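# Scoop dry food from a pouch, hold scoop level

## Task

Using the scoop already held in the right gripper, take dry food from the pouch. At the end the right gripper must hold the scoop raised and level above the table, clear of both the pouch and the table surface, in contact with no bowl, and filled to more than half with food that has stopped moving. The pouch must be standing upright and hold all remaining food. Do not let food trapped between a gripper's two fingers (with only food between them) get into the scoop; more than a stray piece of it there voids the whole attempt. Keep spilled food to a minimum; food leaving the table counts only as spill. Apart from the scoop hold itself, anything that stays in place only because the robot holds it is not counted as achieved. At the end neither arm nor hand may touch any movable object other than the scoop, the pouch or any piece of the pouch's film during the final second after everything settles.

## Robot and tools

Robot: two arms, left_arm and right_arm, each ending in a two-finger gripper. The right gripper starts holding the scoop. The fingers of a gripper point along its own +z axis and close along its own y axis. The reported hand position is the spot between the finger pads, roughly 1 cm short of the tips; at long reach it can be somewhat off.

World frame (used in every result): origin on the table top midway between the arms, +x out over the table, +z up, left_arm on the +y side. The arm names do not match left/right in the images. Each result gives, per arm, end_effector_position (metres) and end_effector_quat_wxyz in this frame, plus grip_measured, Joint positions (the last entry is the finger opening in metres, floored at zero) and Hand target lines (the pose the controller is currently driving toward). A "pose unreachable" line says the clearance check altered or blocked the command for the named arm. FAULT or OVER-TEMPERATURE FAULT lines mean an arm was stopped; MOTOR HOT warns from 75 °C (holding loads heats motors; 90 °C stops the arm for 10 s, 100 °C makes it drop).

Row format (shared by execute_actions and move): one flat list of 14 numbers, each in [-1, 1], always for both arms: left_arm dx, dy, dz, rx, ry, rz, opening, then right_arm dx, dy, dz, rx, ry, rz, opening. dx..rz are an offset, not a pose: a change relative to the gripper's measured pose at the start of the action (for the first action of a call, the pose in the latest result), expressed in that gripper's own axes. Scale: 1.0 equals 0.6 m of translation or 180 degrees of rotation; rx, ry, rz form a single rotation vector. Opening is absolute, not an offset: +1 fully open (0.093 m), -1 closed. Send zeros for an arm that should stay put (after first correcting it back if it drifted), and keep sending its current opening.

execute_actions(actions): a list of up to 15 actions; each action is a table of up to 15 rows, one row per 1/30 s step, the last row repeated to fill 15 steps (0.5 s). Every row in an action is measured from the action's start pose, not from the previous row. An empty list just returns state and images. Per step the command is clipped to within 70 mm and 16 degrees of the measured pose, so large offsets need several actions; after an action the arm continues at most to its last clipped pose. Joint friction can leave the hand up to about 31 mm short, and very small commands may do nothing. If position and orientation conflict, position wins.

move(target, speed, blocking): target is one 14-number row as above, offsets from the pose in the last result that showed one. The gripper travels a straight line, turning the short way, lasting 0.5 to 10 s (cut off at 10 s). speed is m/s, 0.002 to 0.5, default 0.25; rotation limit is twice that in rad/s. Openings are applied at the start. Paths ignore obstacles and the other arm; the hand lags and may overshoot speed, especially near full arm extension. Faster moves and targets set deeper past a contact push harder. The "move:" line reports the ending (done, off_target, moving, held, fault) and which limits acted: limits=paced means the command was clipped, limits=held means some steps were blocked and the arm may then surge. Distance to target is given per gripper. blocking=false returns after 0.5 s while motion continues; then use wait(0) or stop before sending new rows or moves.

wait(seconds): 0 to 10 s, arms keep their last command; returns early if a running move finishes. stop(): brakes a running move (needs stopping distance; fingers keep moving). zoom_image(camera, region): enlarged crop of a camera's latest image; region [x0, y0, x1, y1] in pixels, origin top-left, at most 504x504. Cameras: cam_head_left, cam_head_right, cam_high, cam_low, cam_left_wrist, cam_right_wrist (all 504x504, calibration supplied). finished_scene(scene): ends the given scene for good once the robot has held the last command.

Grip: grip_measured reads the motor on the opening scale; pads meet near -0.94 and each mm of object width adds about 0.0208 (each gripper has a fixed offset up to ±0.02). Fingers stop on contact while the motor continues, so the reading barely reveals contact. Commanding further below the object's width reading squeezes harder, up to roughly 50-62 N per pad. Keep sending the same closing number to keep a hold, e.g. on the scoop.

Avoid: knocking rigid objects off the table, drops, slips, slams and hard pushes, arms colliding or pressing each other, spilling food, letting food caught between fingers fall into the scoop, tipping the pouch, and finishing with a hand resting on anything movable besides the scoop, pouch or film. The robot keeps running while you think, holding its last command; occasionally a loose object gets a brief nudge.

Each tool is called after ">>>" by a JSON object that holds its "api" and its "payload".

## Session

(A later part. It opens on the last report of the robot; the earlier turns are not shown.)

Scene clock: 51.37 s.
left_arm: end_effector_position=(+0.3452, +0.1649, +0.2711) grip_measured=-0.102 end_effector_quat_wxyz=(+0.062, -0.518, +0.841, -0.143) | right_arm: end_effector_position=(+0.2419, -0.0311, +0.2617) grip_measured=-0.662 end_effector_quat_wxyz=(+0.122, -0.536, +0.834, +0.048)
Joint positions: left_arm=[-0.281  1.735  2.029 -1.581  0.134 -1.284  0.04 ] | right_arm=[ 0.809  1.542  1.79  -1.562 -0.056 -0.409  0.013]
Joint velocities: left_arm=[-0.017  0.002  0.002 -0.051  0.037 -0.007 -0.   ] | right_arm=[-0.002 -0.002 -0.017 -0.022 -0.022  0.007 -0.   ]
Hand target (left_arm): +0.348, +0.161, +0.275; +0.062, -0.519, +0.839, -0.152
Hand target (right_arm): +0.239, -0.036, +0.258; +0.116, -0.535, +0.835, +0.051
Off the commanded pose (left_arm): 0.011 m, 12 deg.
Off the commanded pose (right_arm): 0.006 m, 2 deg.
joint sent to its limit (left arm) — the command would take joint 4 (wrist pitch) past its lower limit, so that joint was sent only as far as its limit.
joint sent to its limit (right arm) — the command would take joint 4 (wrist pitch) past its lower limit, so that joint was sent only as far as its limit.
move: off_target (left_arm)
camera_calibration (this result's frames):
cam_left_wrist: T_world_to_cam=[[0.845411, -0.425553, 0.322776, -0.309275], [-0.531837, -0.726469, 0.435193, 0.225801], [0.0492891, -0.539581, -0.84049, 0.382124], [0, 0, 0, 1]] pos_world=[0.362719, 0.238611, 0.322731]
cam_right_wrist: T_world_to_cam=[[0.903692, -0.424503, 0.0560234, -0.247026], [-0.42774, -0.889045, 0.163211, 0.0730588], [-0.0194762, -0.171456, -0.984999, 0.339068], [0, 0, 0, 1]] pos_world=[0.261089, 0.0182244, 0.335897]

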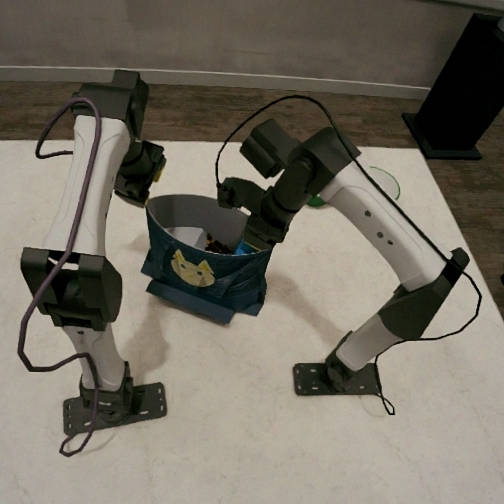

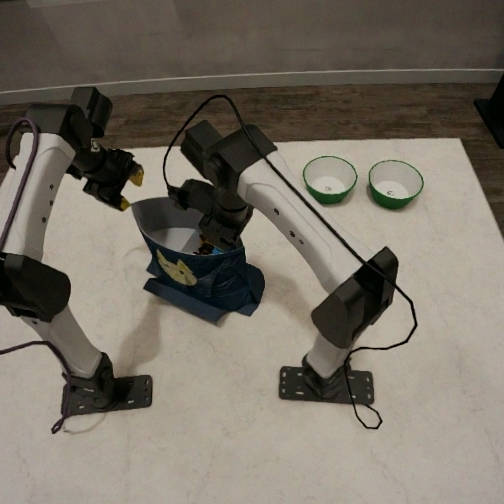

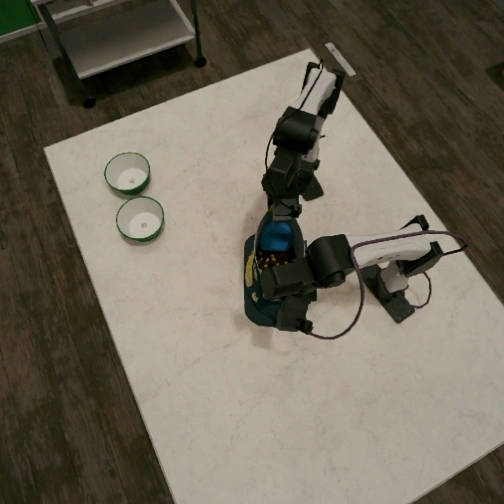

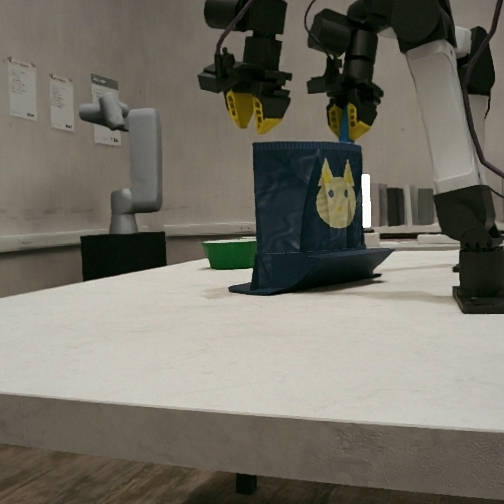

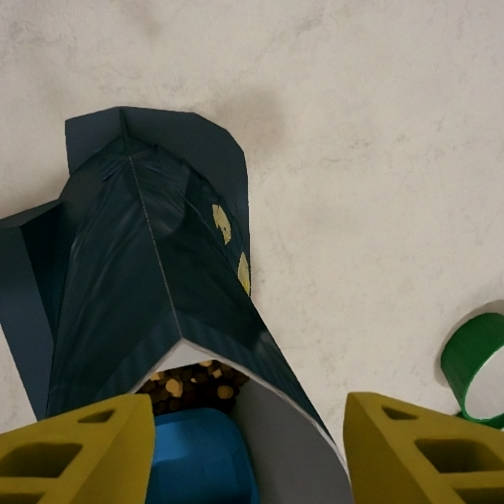

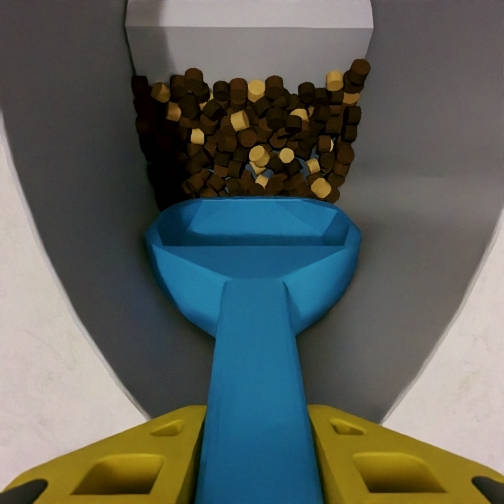

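>>> {"api": "move", "payload": {"target": [0.01,0.042,0.115,-0.08,0,0,0.1,0,0.01,0.035,0,0,0,-0.75], "speed": 0.08}}

>>> {"api": "move", "payload": {"target": [0,0,0,0,0,0,-1,0,0,0,0,0,0,-0.75]}}

Scene clock: 53.63 s.
left_arm: end_effector_position=(+0.3417, +0.1607, +0.2078) grip_measured=+0.098 end_effector_quat_wxyz=(+0.006, -0.522, +0.851, -0.049) | right_arm: end_effector_position=(+0.2445, -0.0229, +0.2471) grip_measured=-0.662 end_effector_quat_wxyz=(+0.131, -0.533, +0.834, +0.050)
Joint positions: left_arm=[-0.329  1.834  1.919 -1.581  0.063 -1.31   0.05 ] | right_arm=[ 0.825  1.524  1.704 -1.474 -0.054 -0.389  0.013]
Joint velocities: left_arm=[-0.012  0.002  0.012 -0.022  0.051  0.051  0.   ] | right_arm=[-0.007 -0.002 -0.012  0.022 -0.066 -0.051 -0.002]
Hand target (left_arm): +0.339, +0.159, +0.199; -0.003, -0.522, +0.852, -0.036
Hand target (right_arm): +0.240, -0.024, +0.241; +0.122, -0.536, +0.834, +0.048
Off the commanded pose (left_arm): 0.011 m, 2 deg.
Off the commanded pose (right_arm): 0.008 m, 1 deg.
move: off_target (left_arm)
camera_calibration (this result's frames):
cam_left_wrist: T_world_to_cam=[[0.883677, -0.455512, 0.107813, -0.251204], [-0.451284, -0.767859, 0.454681, 0.223477], [-0.124328, -0.450446, -0.884105, 0.380897], [0, 0, 0, 1]] pos_world=[0.370191, 0.228746, 0.262225]
cam_right_wrist: T_world_to_cam=[[0.901279, -0.429021, 0.0603091, -0.245682], [-0.433152, -0.889536, 0.145277, 0.0895692], [-0.00867993, -0.157059, -0.987551, 0.324459], [0, 0, 0, 1]] pos_world=[0.263041, 0.0252314, 0.322224]

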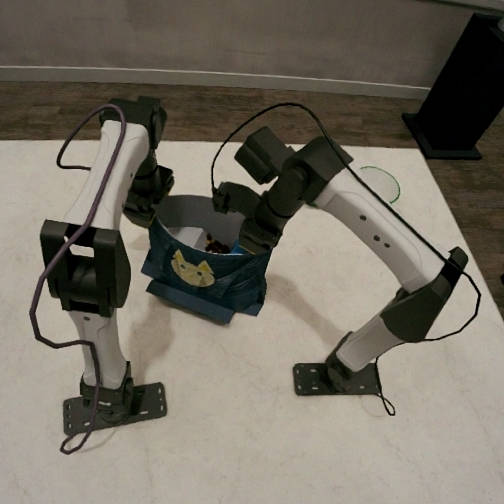

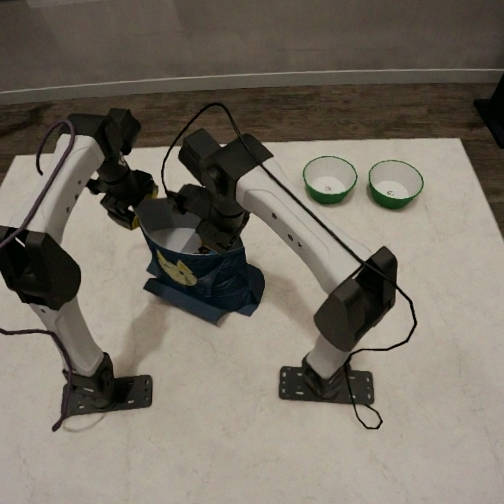

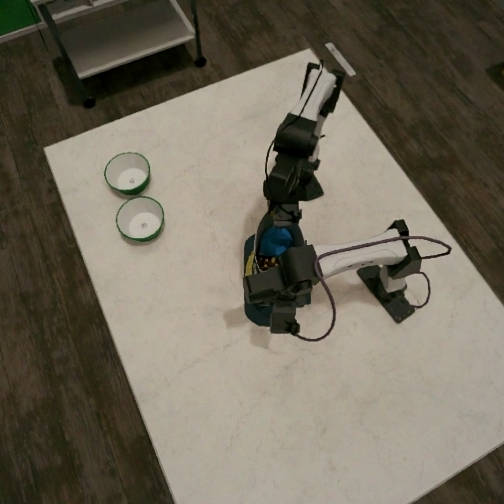

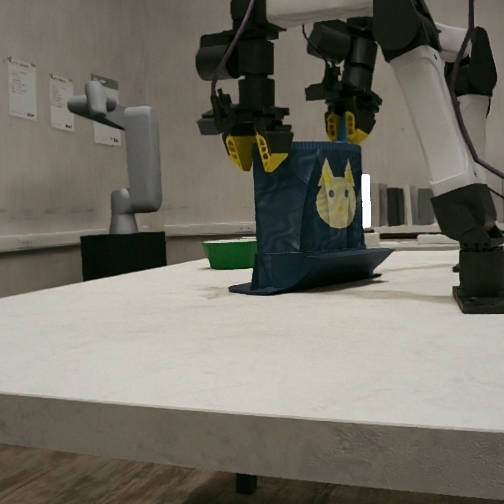

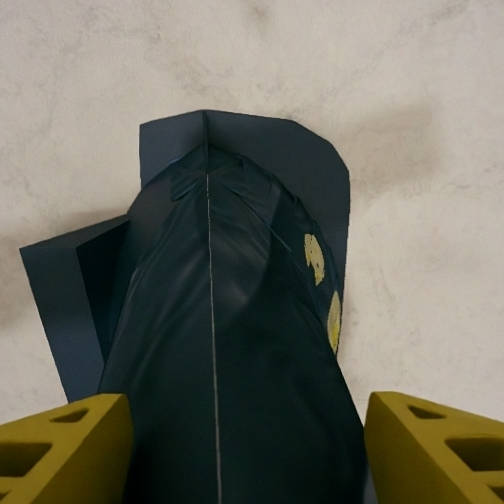

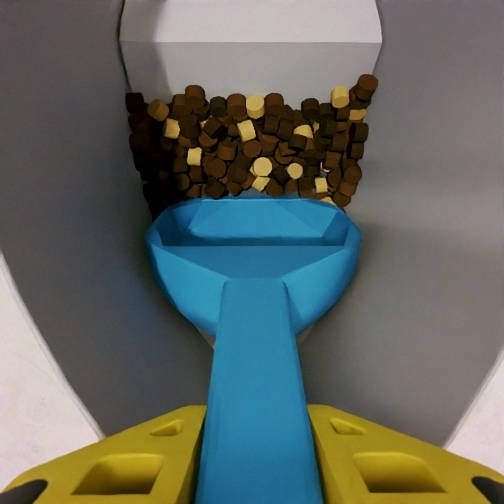

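Scene clock: 54.13 s.
left_arm: end_effector_position=(+0.3432, +0.1601, +0.2053) grip_measured=-1.000 end_effector_quat_wxyz=(+0.004, -0.522, +0.852, -0.048) | right_arm: end_effector_position=(+0.2453, -0.0219, +0.2474) grip_measured=-0.662 end_effector_quat_wxyz=(+0.134, -0.533, +0.834, +0.051)
Joint positions: left_arm=[-0.33   1.839  1.916 -1.575  0.064 -1.31   0.   ] | right_arm=[ 0.825  1.524  1.704 -1.468 -0.055 -0.389  0.013]
Joint velocities: left_arm=[ 0.007 -0.002  0.012 -0.037 -0.022 -0.095  0.   ] | right_arm=[ 0.002 -0.002 -0.017 -0.007  0.022 -0.037  0.002]
Hand target (left_arm): +0.342, +0.161, +0.208; +0.006, -0.522, +0.851, -0.049
Hand target (right_arm): +0.245, -0.023, +0.247; +0.131, -0.533, +0.834, +0.050
Off the commanded pose (left_arm): 0.003 m, 0 deg.
Off the commanded pose (right_arm): 0.001 m, 0 deg.
move: done
camera_calibration (this result's frames):
cam_left_wrist: T_world_to_cam=[[0.883734, -0.45587, 0.105819, -0.252086], [-0.450529, -0.767538, 0.455971, 0.224285], [-0.126643, -0.450631, -0.883681, 0.379323], [0, 0, 0, 1]] pos_world=[0.371863, 0.228163, 0.259608]
cam_right_wrist: T_world_to_cam=[[0.90122, -0.429005, 0.0612949, -0.24622], [-0.433327, -0.890303, 0.139961, 0.0920686], [-0.00547308, -0.152697, -0.988258, 0.324465], [0, 0, 0, 1]] pos_world=[0.26357, 0.025884, 0.322861]

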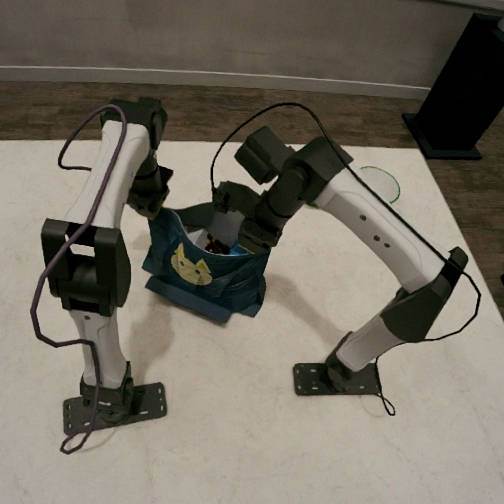

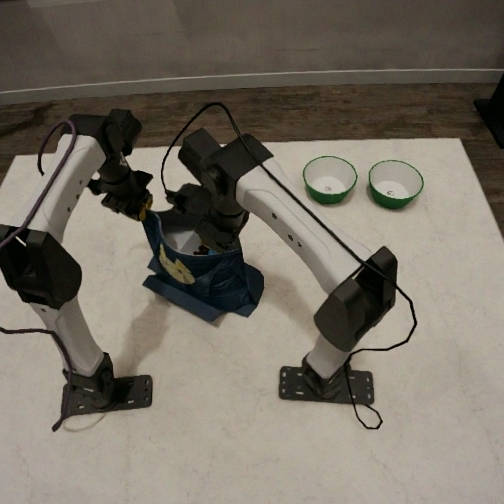

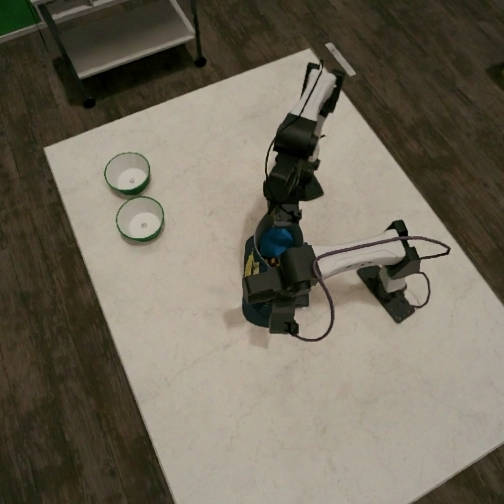

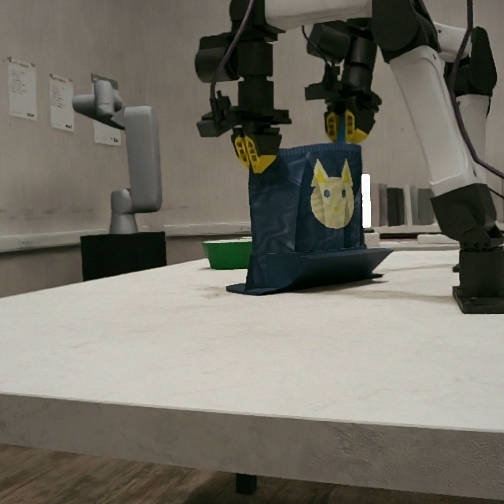

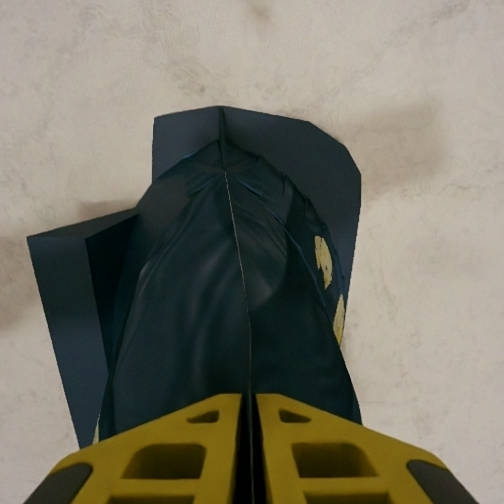

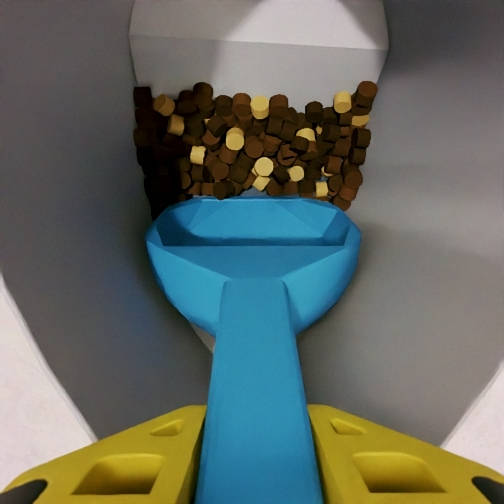

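>>> {"api": "move", "payload": {"target": [0.075,-0.012,-0.135,0,0,0,-1,0.067,0,-0.008,0,-0.115,0,-0.75], "speed": 0.06}}

Scene clock: 57.77 s.
left_arm: end_effector_position=(+0.3284, +0.1402, +0.2355) grip_measured=-1.000 end_effector_quat_wxyz=(+0.061, -0.522, +0.849, -0.056) | right_arm: end_effector_position=(+0.2296, -0.0582, +0.2494) grip_measured=-0.662 end_effector_quat_wxyz=(+0.285, -0.512, +0.797, +0.142)
Joint positions: left_arm=[-0.438  1.755  1.929 -1.582 -0.021 -1.418  0.   ] | right_arm=[ 0.618  1.105  1.255 -1.133 -0.293 -0.519  0.013]
Joint velocities: left_arm=[ 0.007  0.007  0.012  0.007 -0.007  0.051  0.   ] | right_arm=[-0.027 -0.002 -0.012 -0.037  0.007 -0.066  0.001]
Hand target (left_arm): +0.320, +0.126, +0.284; +0.086, -0.512, +0.843, -0.139
Hand target (right_arm): +0.229, -0.059, +0.241; +0.281, -0.514, +0.797, +0.146
Off the commanded pose (left_arm): 0.056 m, 6 deg.
Off the commanded pose (right_arm): 0.009 m, 1 deg.
joint sent to its limit (left arm) — the command would take joint 4 (wrist pitch) past its lower limit, so that joint was sent only as far as its limit.
move: off_target (left_arm)
camera_calibration (this result's frames):
cam_left_wrist: T_world_to_cam=[[0.873, -0.455121, 0.175319, -0.264186], [-0.486763, -0.790535, 0.371639, 0.223581], [-0.0305446, -0.409779, -0.911673, 0.364446], [0, 0, 0, 1]] pos_world=[0.350597, 0.205854, 0.295481]
cam_right_wrist: T_world_to_cam=[[0.89592, -0.438806, 0.069115, -0.249069], [-0.415193, -0.882503, -0.220915, 0.139007], [0.157933, 0.169226, -0.972841, 0.298186], [0, 0, 0, 1]] pos_world=[0.233767, -0.0370794, 0.33801]

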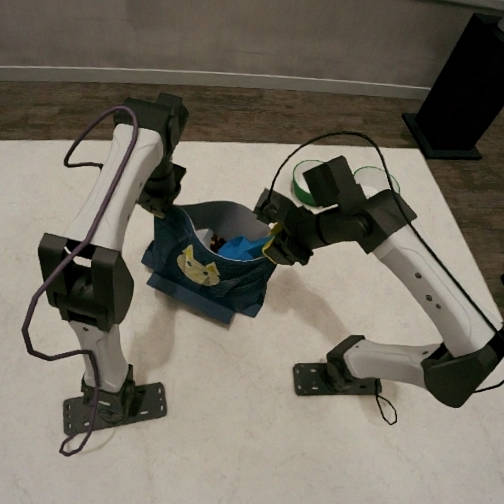

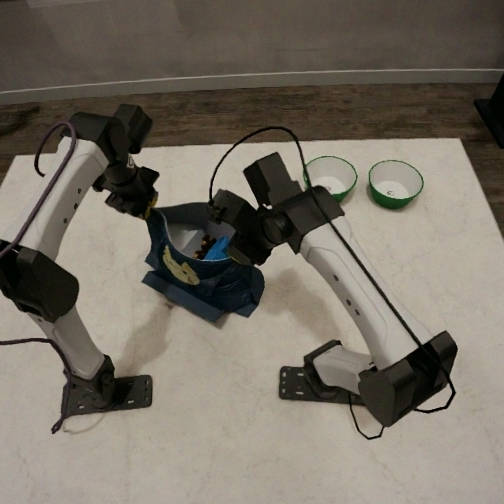

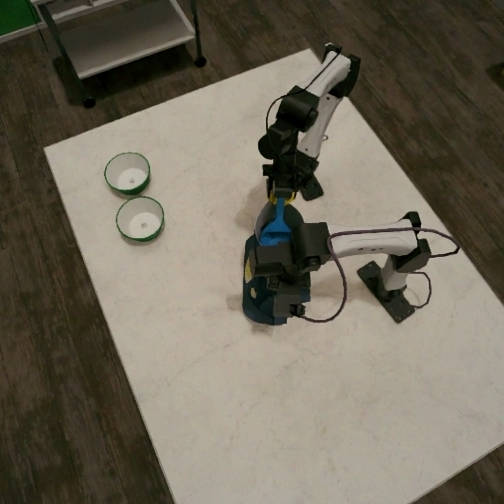

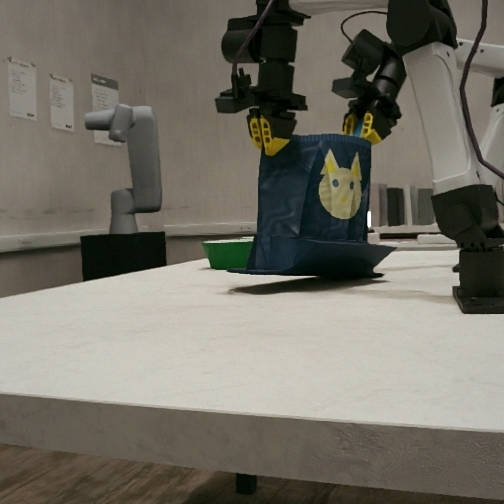

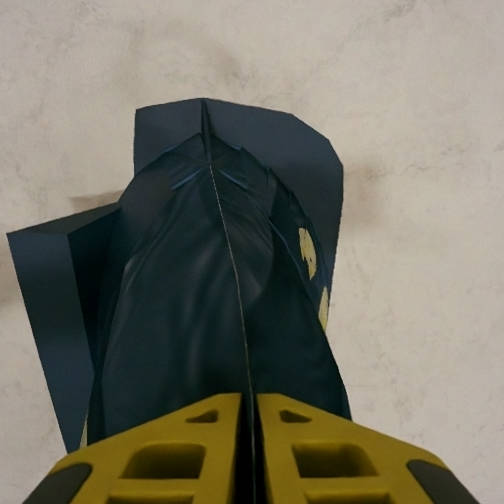

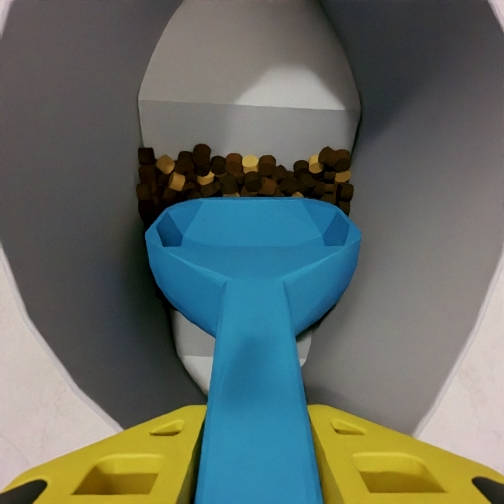

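>>> {"api": "move", "payload": {"target": [0.15,-0.03,-0.17,0.03,-0.05,0,-1,0.065,0,-0.035,0,0.02,0,-0.75], "speed": 0.08}}

Scene clock: 60.13 s.
left_arm: end_effector_position=(+0.3025, +0.0707, +0.2808) grip_measured=-1.000 end_effector_quat_wxyz=(+0.196, -0.499, +0.841, -0.076) | right_arm: end_effector_position=(+0.2159, -0.0951, +0.2555) grip_measured=-0.662 end_effector_quat_wxyz=(+0.287, -0.512, +0.800, +0.124)
Joint positions: left_arm=[-0.797  1.707  2.009 -1.582 -0.312 -1.7    0.   ] | right_arm=[ 0.487  1.02   1.255 -1.25  -0.328 -0.641  0.013]
Joint velocities: left_arm=[ 0.012 -0.012  0.002 -0.007  0.066  0.095  0.   ] | right_arm=[-0.007 -0.012 -0.002 -0.066 -0.007 -0.081 -0.   ]
Hand target (left_arm): +0.286, +0.062, +0.330; +0.204, -0.492, +0.830, -0.164
Hand target (right_arm): +0.211, -0.098, +0.243; +0.260, -0.517, +0.806, +0.126
Off the commanded pose (left_arm): 0.058 m, 6 deg.
Off the commanded pose (right_arm): 0.014 m, 3 deg.
joint sent to its limit (left arm) — the command would take joint 4 (wrist pitch) past its lower limit, so that joint was sent only as far as its limit.
move: off_target (left_arm, right_arm)
camera_calibration (this result's frames):
cam_left_wrist: T_world_to_cam=[[0.798045, -0.499305, 0.337371, -0.300953], [-0.568698, -0.809184, 0.147661, 0.228163], [0.199268, -0.309702, -0.929719, 0.304961], [0, 0, 0, 1]] pos_world=[0.309161, 0.128806, 0.35137]
cam_right_wrist: T_world_to_cam=[[0.887944, -0.44898, 0.0998651, -0.260508], [-0.423124, -0.88249, -0.205372, 0.0997858], [0.180338, 0.140104, -0.973575, 0.305101], [0, 0, 0, 1]] pos_world=[0.218517, -0.0716488, 0.343548]

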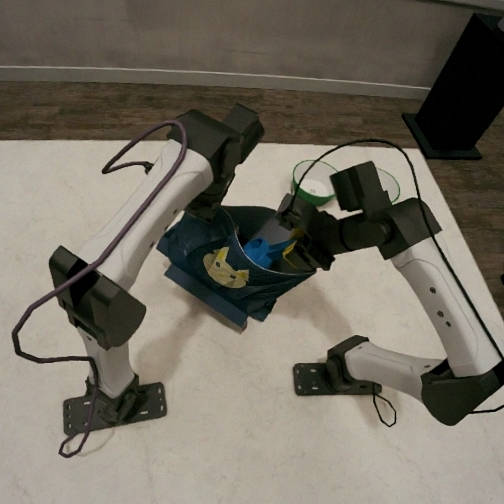

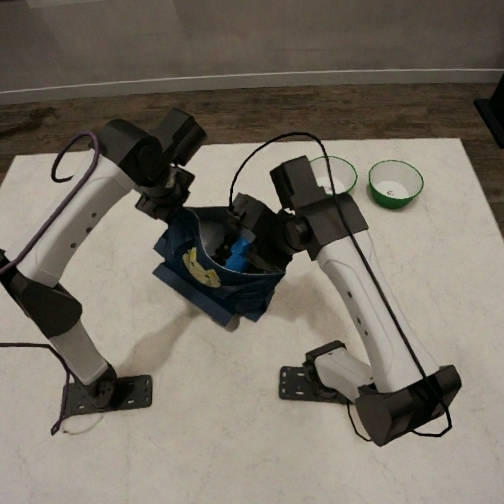

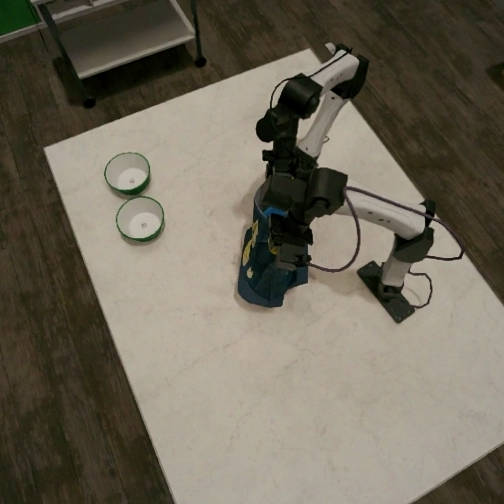

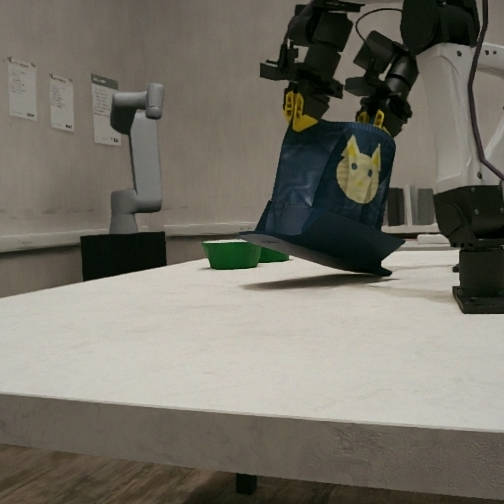

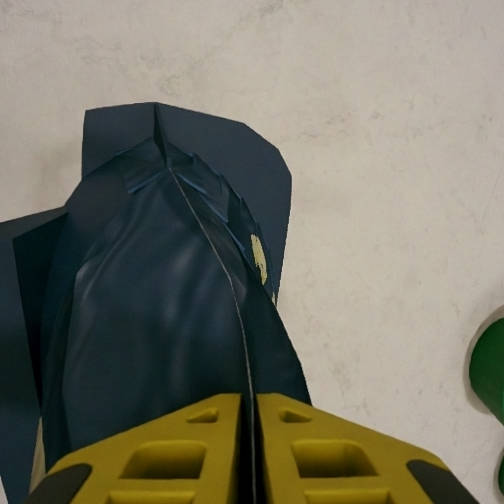

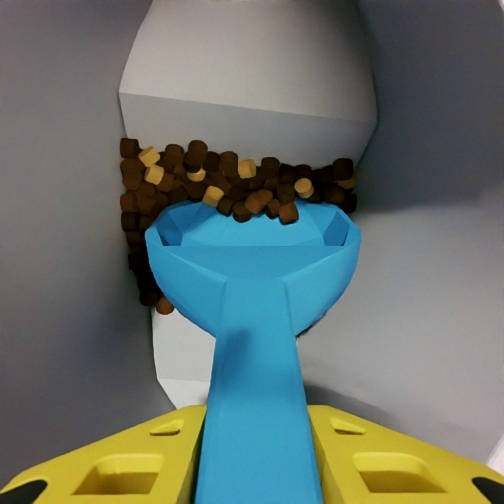

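>>> {"api": "execute_actions", "payload": {"actions": [[[0.004,-0.01,-0.087,0,0,0,-1,0,0,-0.06,0,0,0,-0.75]],[[0.004,0,-0.08,0,0,0,-1,0.055,0.035,-0.01,0,0.01,0.03,-0.75]],[[0.004,0,-0.08,0,0,0,-1,0.01,0,0.05,0,0,0,-0.75]]]}}

Scene clock: 61.97 s.
left_arm: end_effector_position=(+0.2786, +0.0489, +0.2854) grip_measured=-1.000 end_effector_quat_wxyz=(+0.212, -0.451, +0.863, -0.082) | right_arm: end_effector_position=(+0.1772, -0.1205, +0.2538) grip_measured=-0.662 end_effector_quat_wxyz=(+0.281, -0.483, +0.819, +0.128)
Joint positions: left_arm=[-0.915  1.671  1.977 -1.582 -0.356 -1.703  0.   ] | right_arm=[ 0.425  0.876  1.213 -1.374 -0.347 -0.629  0.013]
Joint velocities: left_arm=[-0.007 -0.002 -0.012  0.007  0.007 -0.081  0.   ] | right_arm=[ 0.022  0.002  0.002 -0.051  0.022  0.051 -0.   ]
Hand target (left_arm): +0.261, +0.049, +0.324; +0.223, -0.445, +0.854, -0.149
Hand target (right_arm): +0.179, -0.121, +0.239; +0.266, -0.482, +0.826, +0.122
Off the commanded pose (left_arm): 0.046 m, 2 deg.
Off the commanded pose (right_arm): 0.015 m, 2 deg.
joint sent to its limit (left arm) — the command would take joint 4 (wrist pitch) past its lower limit, so that joint was sent only as far as its limit.
camera_calibration (this result's frames):
cam_left_wrist: T_world_to_cam=[[0.731866, -0.586812, 0.346444, -0.274152], [-0.652204, -0.750519, 0.106547, 0.228415], [0.19749, -0.30393, -0.932, 0.30807], [0, 0, 0, 1]] pos_world=[0.288775, 0.104186, 0.357763]
cam_right_wrist: T_world_to_cam=[[0.861355, -0.503783, 0.0653472, -0.230512], [-0.483305, -0.852291, -0.200043, 0.0736098], [0.156473, 0.140726, -0.977605, 0.319317], [0, 0, 0, 1]] pos_world=[0.184164, -0.0983268, 0.341954]

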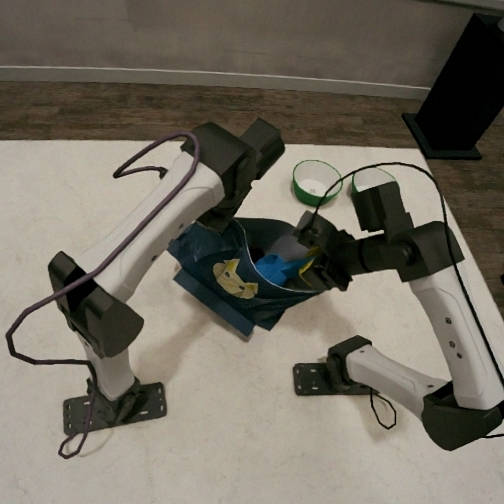

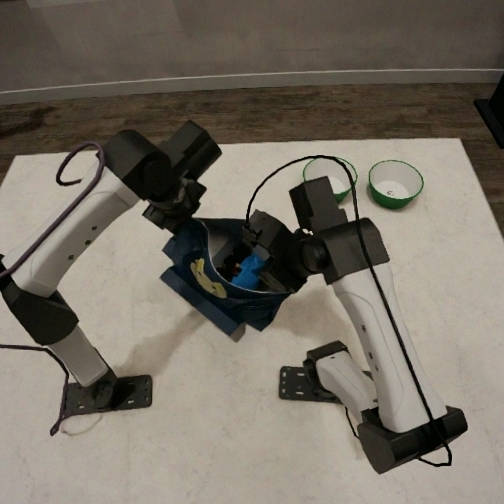

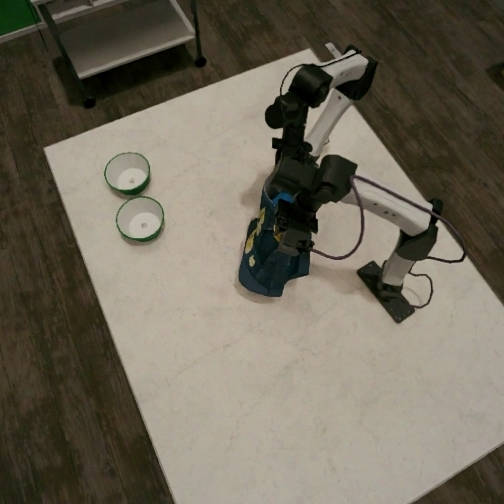

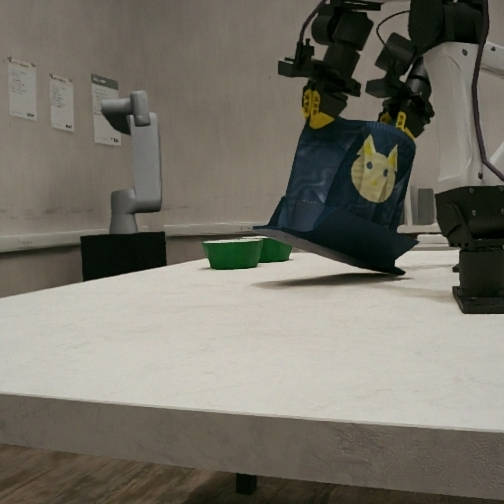

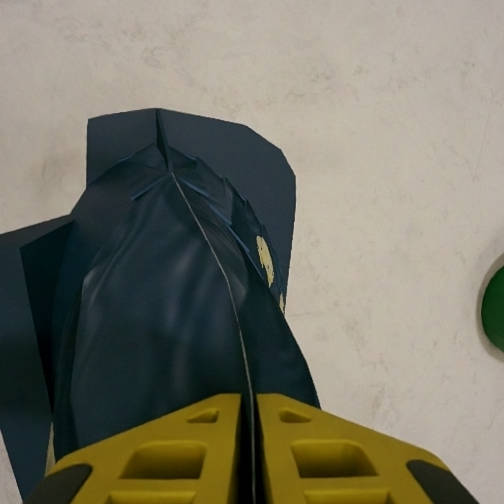

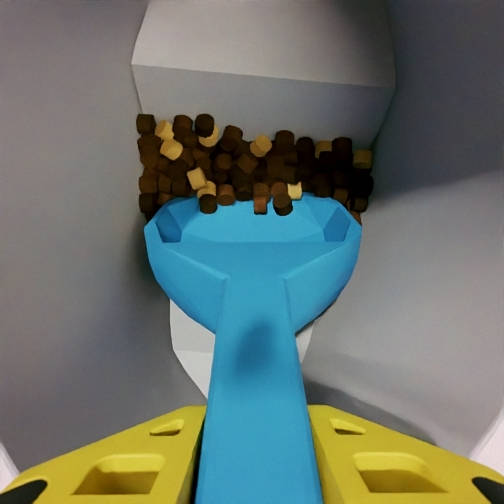

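>>> {"api": "move", "payload": {"target": [-0.29,0.02,0.01,0,0,-0.03,-1,-0.2,0,0.11,0,0.04,0,-0.75], "speed": 0.07}}

Scene clock: 65.43 s.
left_arm: end_effector_position=(+0.3579, +0.1888, +0.2767) grip_measured=-1.000 end_effector_quat_wxyz=(+0.156, -0.490, +0.856, -0.054) | right_arm: end_effector_position=(+0.2435, +0.0001, +0.2675) grip_measured=-0.662 end_effector_quat_wxyz=(+0.231, -0.493, +0.832, +0.106)
Joint positions: left_arm=[-0.333  1.757  2.075 -1.582 -0.127 -1.232  0.   ] | right_arm=[ 0.86   1.393  1.584 -1.255 -0.091 -0.27   0.013]
Joint velocities: left_arm=[ 0.017  0.002 -0.002 -0.081 -0.051  0.007  0.   ] | right_arm=[-0.007 -0.012 -0.017 -0.007 -0.051  0.022 -0.001]
Hand target (left_arm): +0.354, +0.195, +0.324; +0.214, -0.491, +0.839, -0.100
Hand target (right_arm): +0.244, -0.001, +0.270; +0.230, -0.491, +0.835, +0.096
Off the commanded pose (left_arm): 0.051 m, 8 deg.
Off the commanded pose (right_arm): 0.004 m, 1 deg.
joint sent to its limit (left arm) — the command would take joint 4 (wrist pitch) past its lower limit, so that joint was sent only as far as its limit.
move: off_target (left_arm)
camera_calibration (this result's frames):
cam_left_wrist: T_world_to_cam=[[0.812713, -0.521187, 0.260502, -0.264604], [-0.573434, -0.794713, 0.199011, 0.340589], [0.103302, -0.31112, -0.94474, 0.365452], [0, 0, 0, 1]] pos_world=[0.372601, 0.246461, 0.346406]
cam_right_wrist: T_world_to_cam=[[0.867194, -0.494809, 0.0560186, -0.226652], [-0.489258, -0.867565, -0.0892069, 0.183001], [0.0927402, 0.0499522, -0.994437, 0.325395], [0, 0, 0, 1]] pos_world=[0.255909, 0.0303617, 0.352606]

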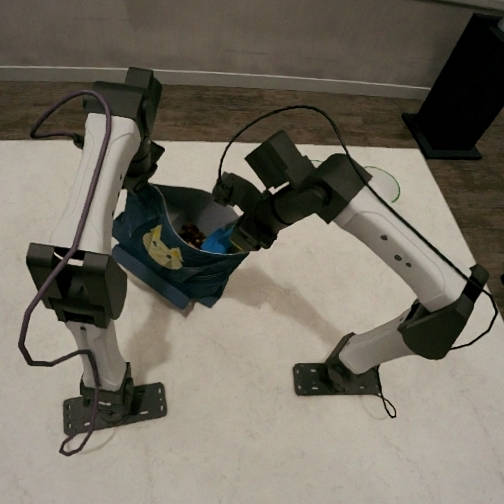

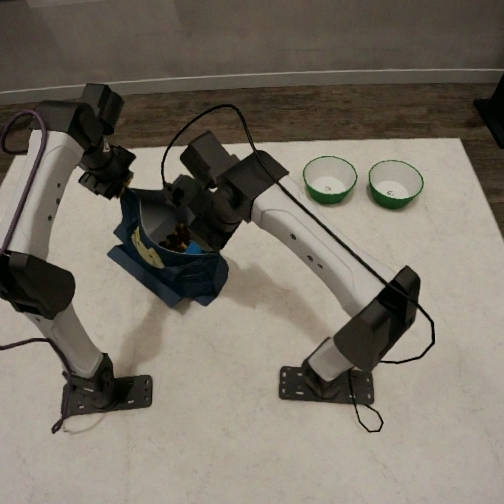

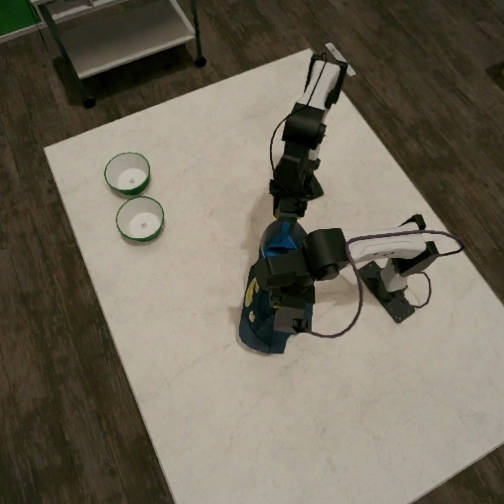

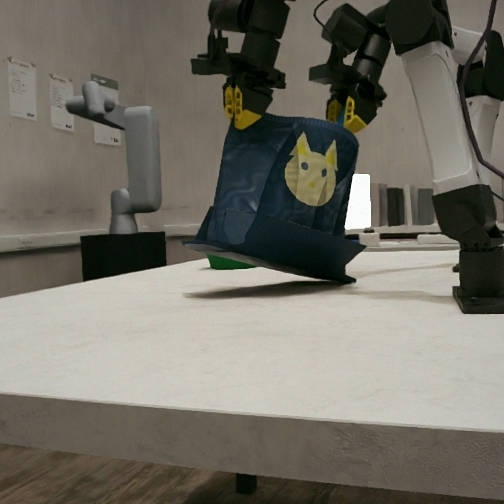

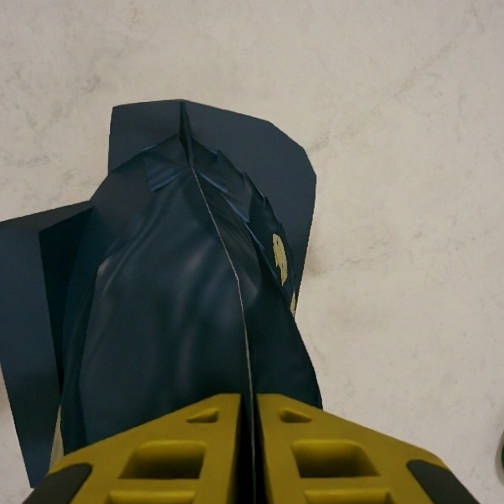

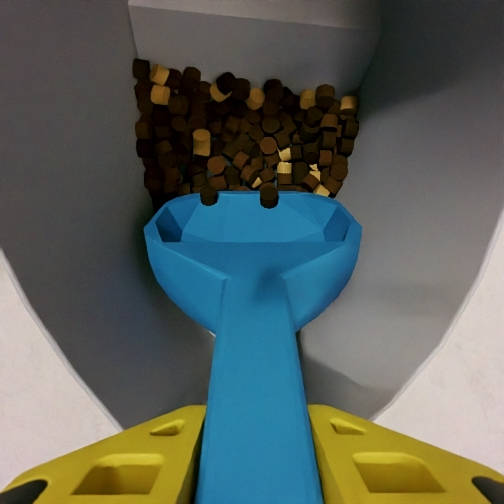

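>>> {"api": "move", "payload": {"target": [-0.022,-0.01,-0.076,0.03,-0.03,0,-1,0.01,0,0.065,0,0.01,0,-0.75], "speed": 0.05}}

>>> {"api": "move", "payload": {"target": [0.11,-0.033,-0.15,0.03,-0.07,0,-1,0.11,0,0.01,0,-0.075,0,-0.75], "speed": 0.06}}

Scene clock: 67.83 s.
left_arm: end_effector_position=(+0.3593, +0.1889, +0.2616) grip_measured=-1.000 end_effector_quat_wxyz=(+0.143, -0.487, +0.861, -0.031) | right_arm: end_effector_position=(+0.2520, +0.0075, +0.2527) grip_measured=-0.662 end_effector_quat_wxyz=(+0.241, -0.491, +0.831, +0.106)
Joint positions: left_arm=[-0.34   1.782  2.05  -1.582 -0.145 -1.229  0.   ] | right_arm=[ 0.86   1.393  1.511 -1.162 -0.087 -0.267  0.013]
Joint velocities: left_arm=[-0.002 -0.017 -0.002  0.007 -0.051 -0.066  0.   ] | right_arm=[-0.002 -0.007 -0.002 -0.037 -0.022  0.022  0.   ]
Hand target (left_arm): +0.349, +0.195, +0.320; +0.223, -0.485, +0.842, -0.075
Hand target (right_arm): +0.251, +0.011, +0.231; +0.218, -0.495, +0.835, +0.098
Off the commanded pose (left_arm): 0.063 m, 10 deg.
Off the commanded pose (right_arm): 0.022 m, 3 deg.
joint sent to its limit (left arm) — the command would take joint 4 (wrist pitch) past its lower limit, so that joint was sent only as far as its limit.
move: off_target (left_arm, right_arm)
camera_calibration (this result's frames):
cam_left_wrist: T_world_to_cam=[[0.820605, -0.532063, 0.208606, -0.248948], [-0.568494, -0.797335, 0.202661, 0.342187], [0.0585002, -0.284896, -0.956772, 0.36534], [0, 0, 0, 1]] pos_world=[0.377447, 0.244466, 0.332131]
cam_right_wrist: T_world_to_cam=[[0.864098, -0.499311, 0.0634324, -0.230613], [-0.491551, -0.864256, -0.106953, 0.197295], [0.108225, 0.061238, -0.992239, 0.304904], [0, 0, 0, 1]] pos_world=[0.263255, 0.036694, 0.338268]

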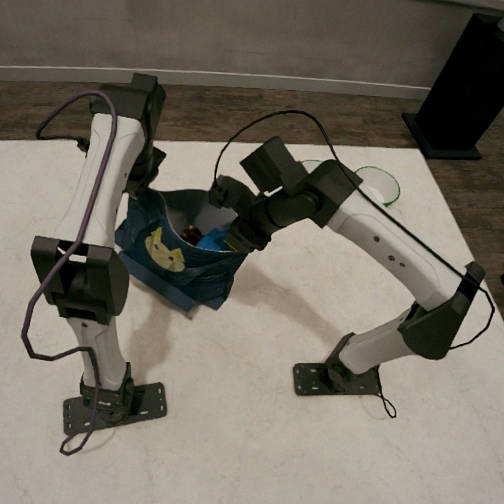

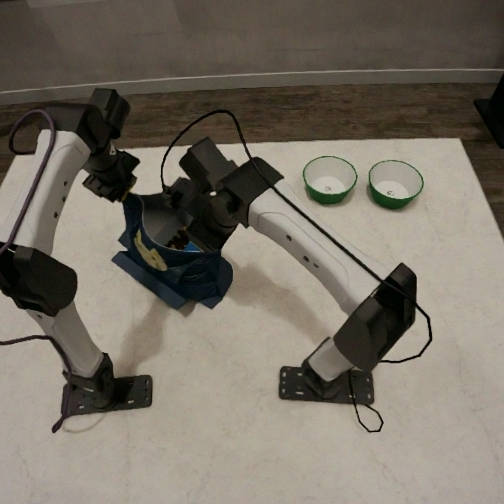

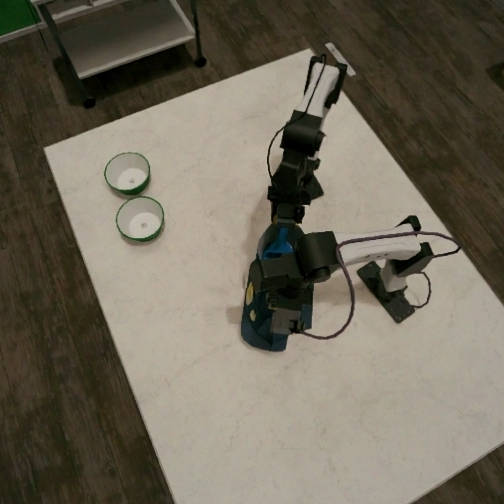

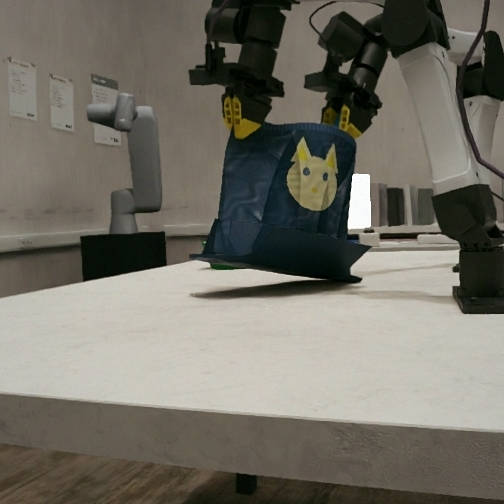

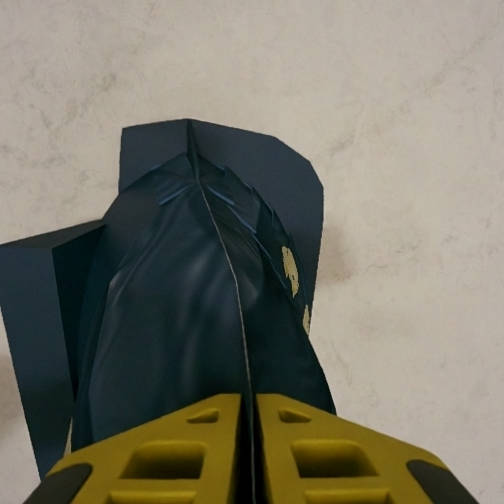

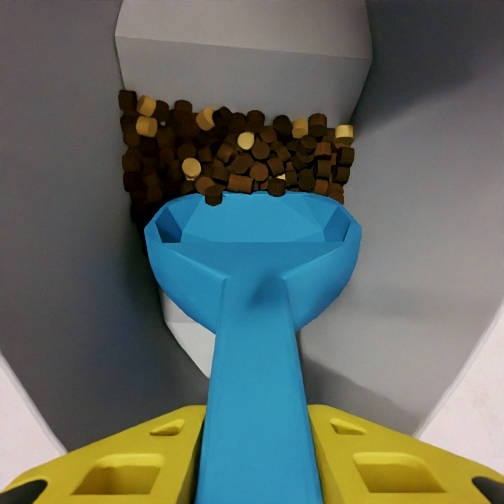

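Scene clock: 70.13 s.
left_arm: end_effector_position=(+0.3319, +0.1259, +0.2911) grip_measured=-1.000 end_effector_quat_wxyz=(+0.262, -0.466, +0.845, -0.011) | right_arm: end_effector_position=(+0.2268, -0.0426, +0.2427) grip_measured=-0.662 end_effector_quat_wxyz=(+0.366, -0.467, +0.788, +0.162)
Joint positions: left_arm=[-0.675  1.712  2.023 -1.582 -0.445 -1.493  0.   ] | right_arm=[ 0.703  0.949  1.035 -0.86  -0.241 -0.349  0.013]
Joint velocities: left_arm=[ 0.002 -0.012 -0.007  0.037 -0.081  0.022  0.   ] | right_arm=[-0.002 -0.007  0.002 -0.066 -0.051 -0.066  0.001]
Hand target (left_arm): +0.318, +0.120, +0.333; +0.297, -0.461, +0.833, -0.072
Hand target (right_arm): +0.226, -0.042, +0.215; +0.336, -0.474, +0.797, +0.163
Off the commanded pose (left_arm): 0.049 m, 2 deg.
Off the commanded pose (right_arm): 0.029 m, 4 deg.
joint sent to its limit (left arm) — the command would take joint 4 (wrist pitch) past its lower limit, so that joint was sent only as far as its limit.
move: off_target (left_arm, right_arm)
camera_calibration (this result's frames):
cam_left_wrist: T_world_to_cam=[[0.769892, -0.575714, 0.275353, -0.263207], [-0.590601, -0.806232, -0.0343574, 0.347932], [0.241778, -0.136172, -0.960729, 0.298811], [0, 0, 0, 1]] pos_world=[0.335883, 0.169672, 0.371506]
cam_right_wrist: T_world_to_cam=[[0.85236, -0.515179, 0.0898451, -0.237586], [-0.446902, -0.806795, -0.386472, 0.200691], [0.271589, 0.289261, -0.917915, 0.25546], [0, 0, 0, 1]] pos_world=[0.222818, -0.0343778, 0.333397]

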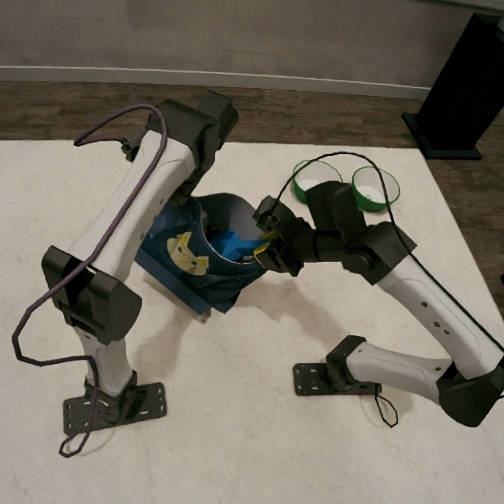

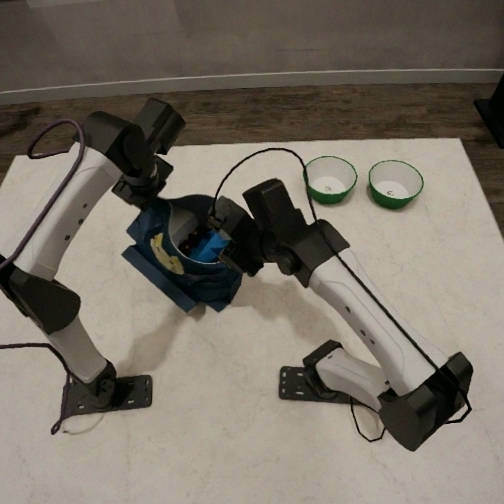

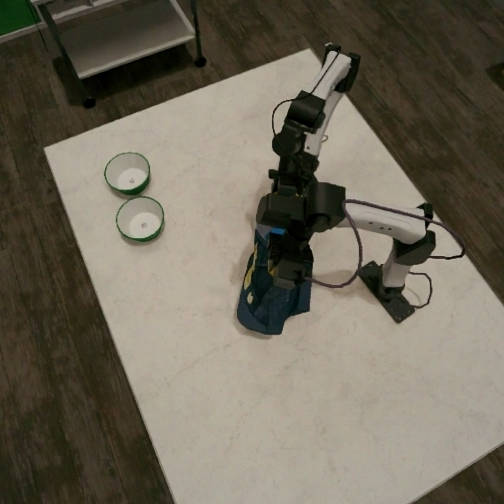

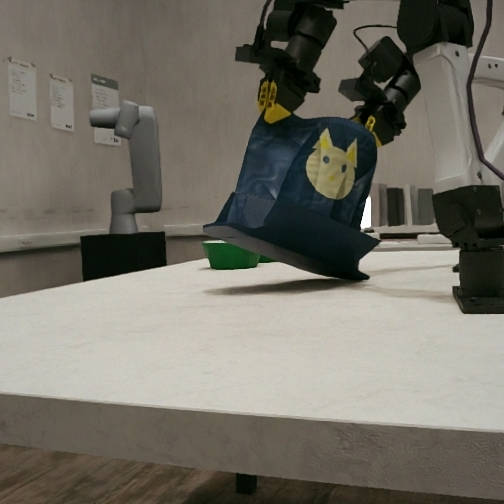

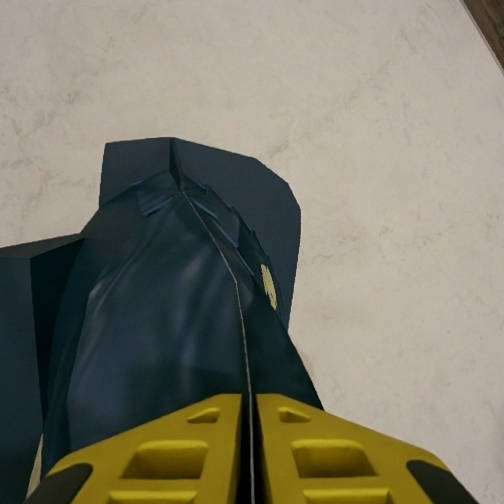

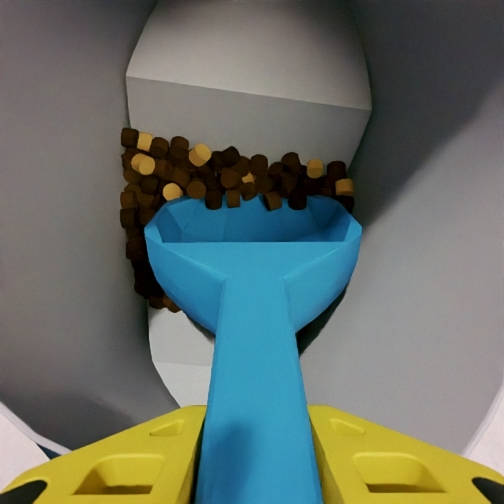

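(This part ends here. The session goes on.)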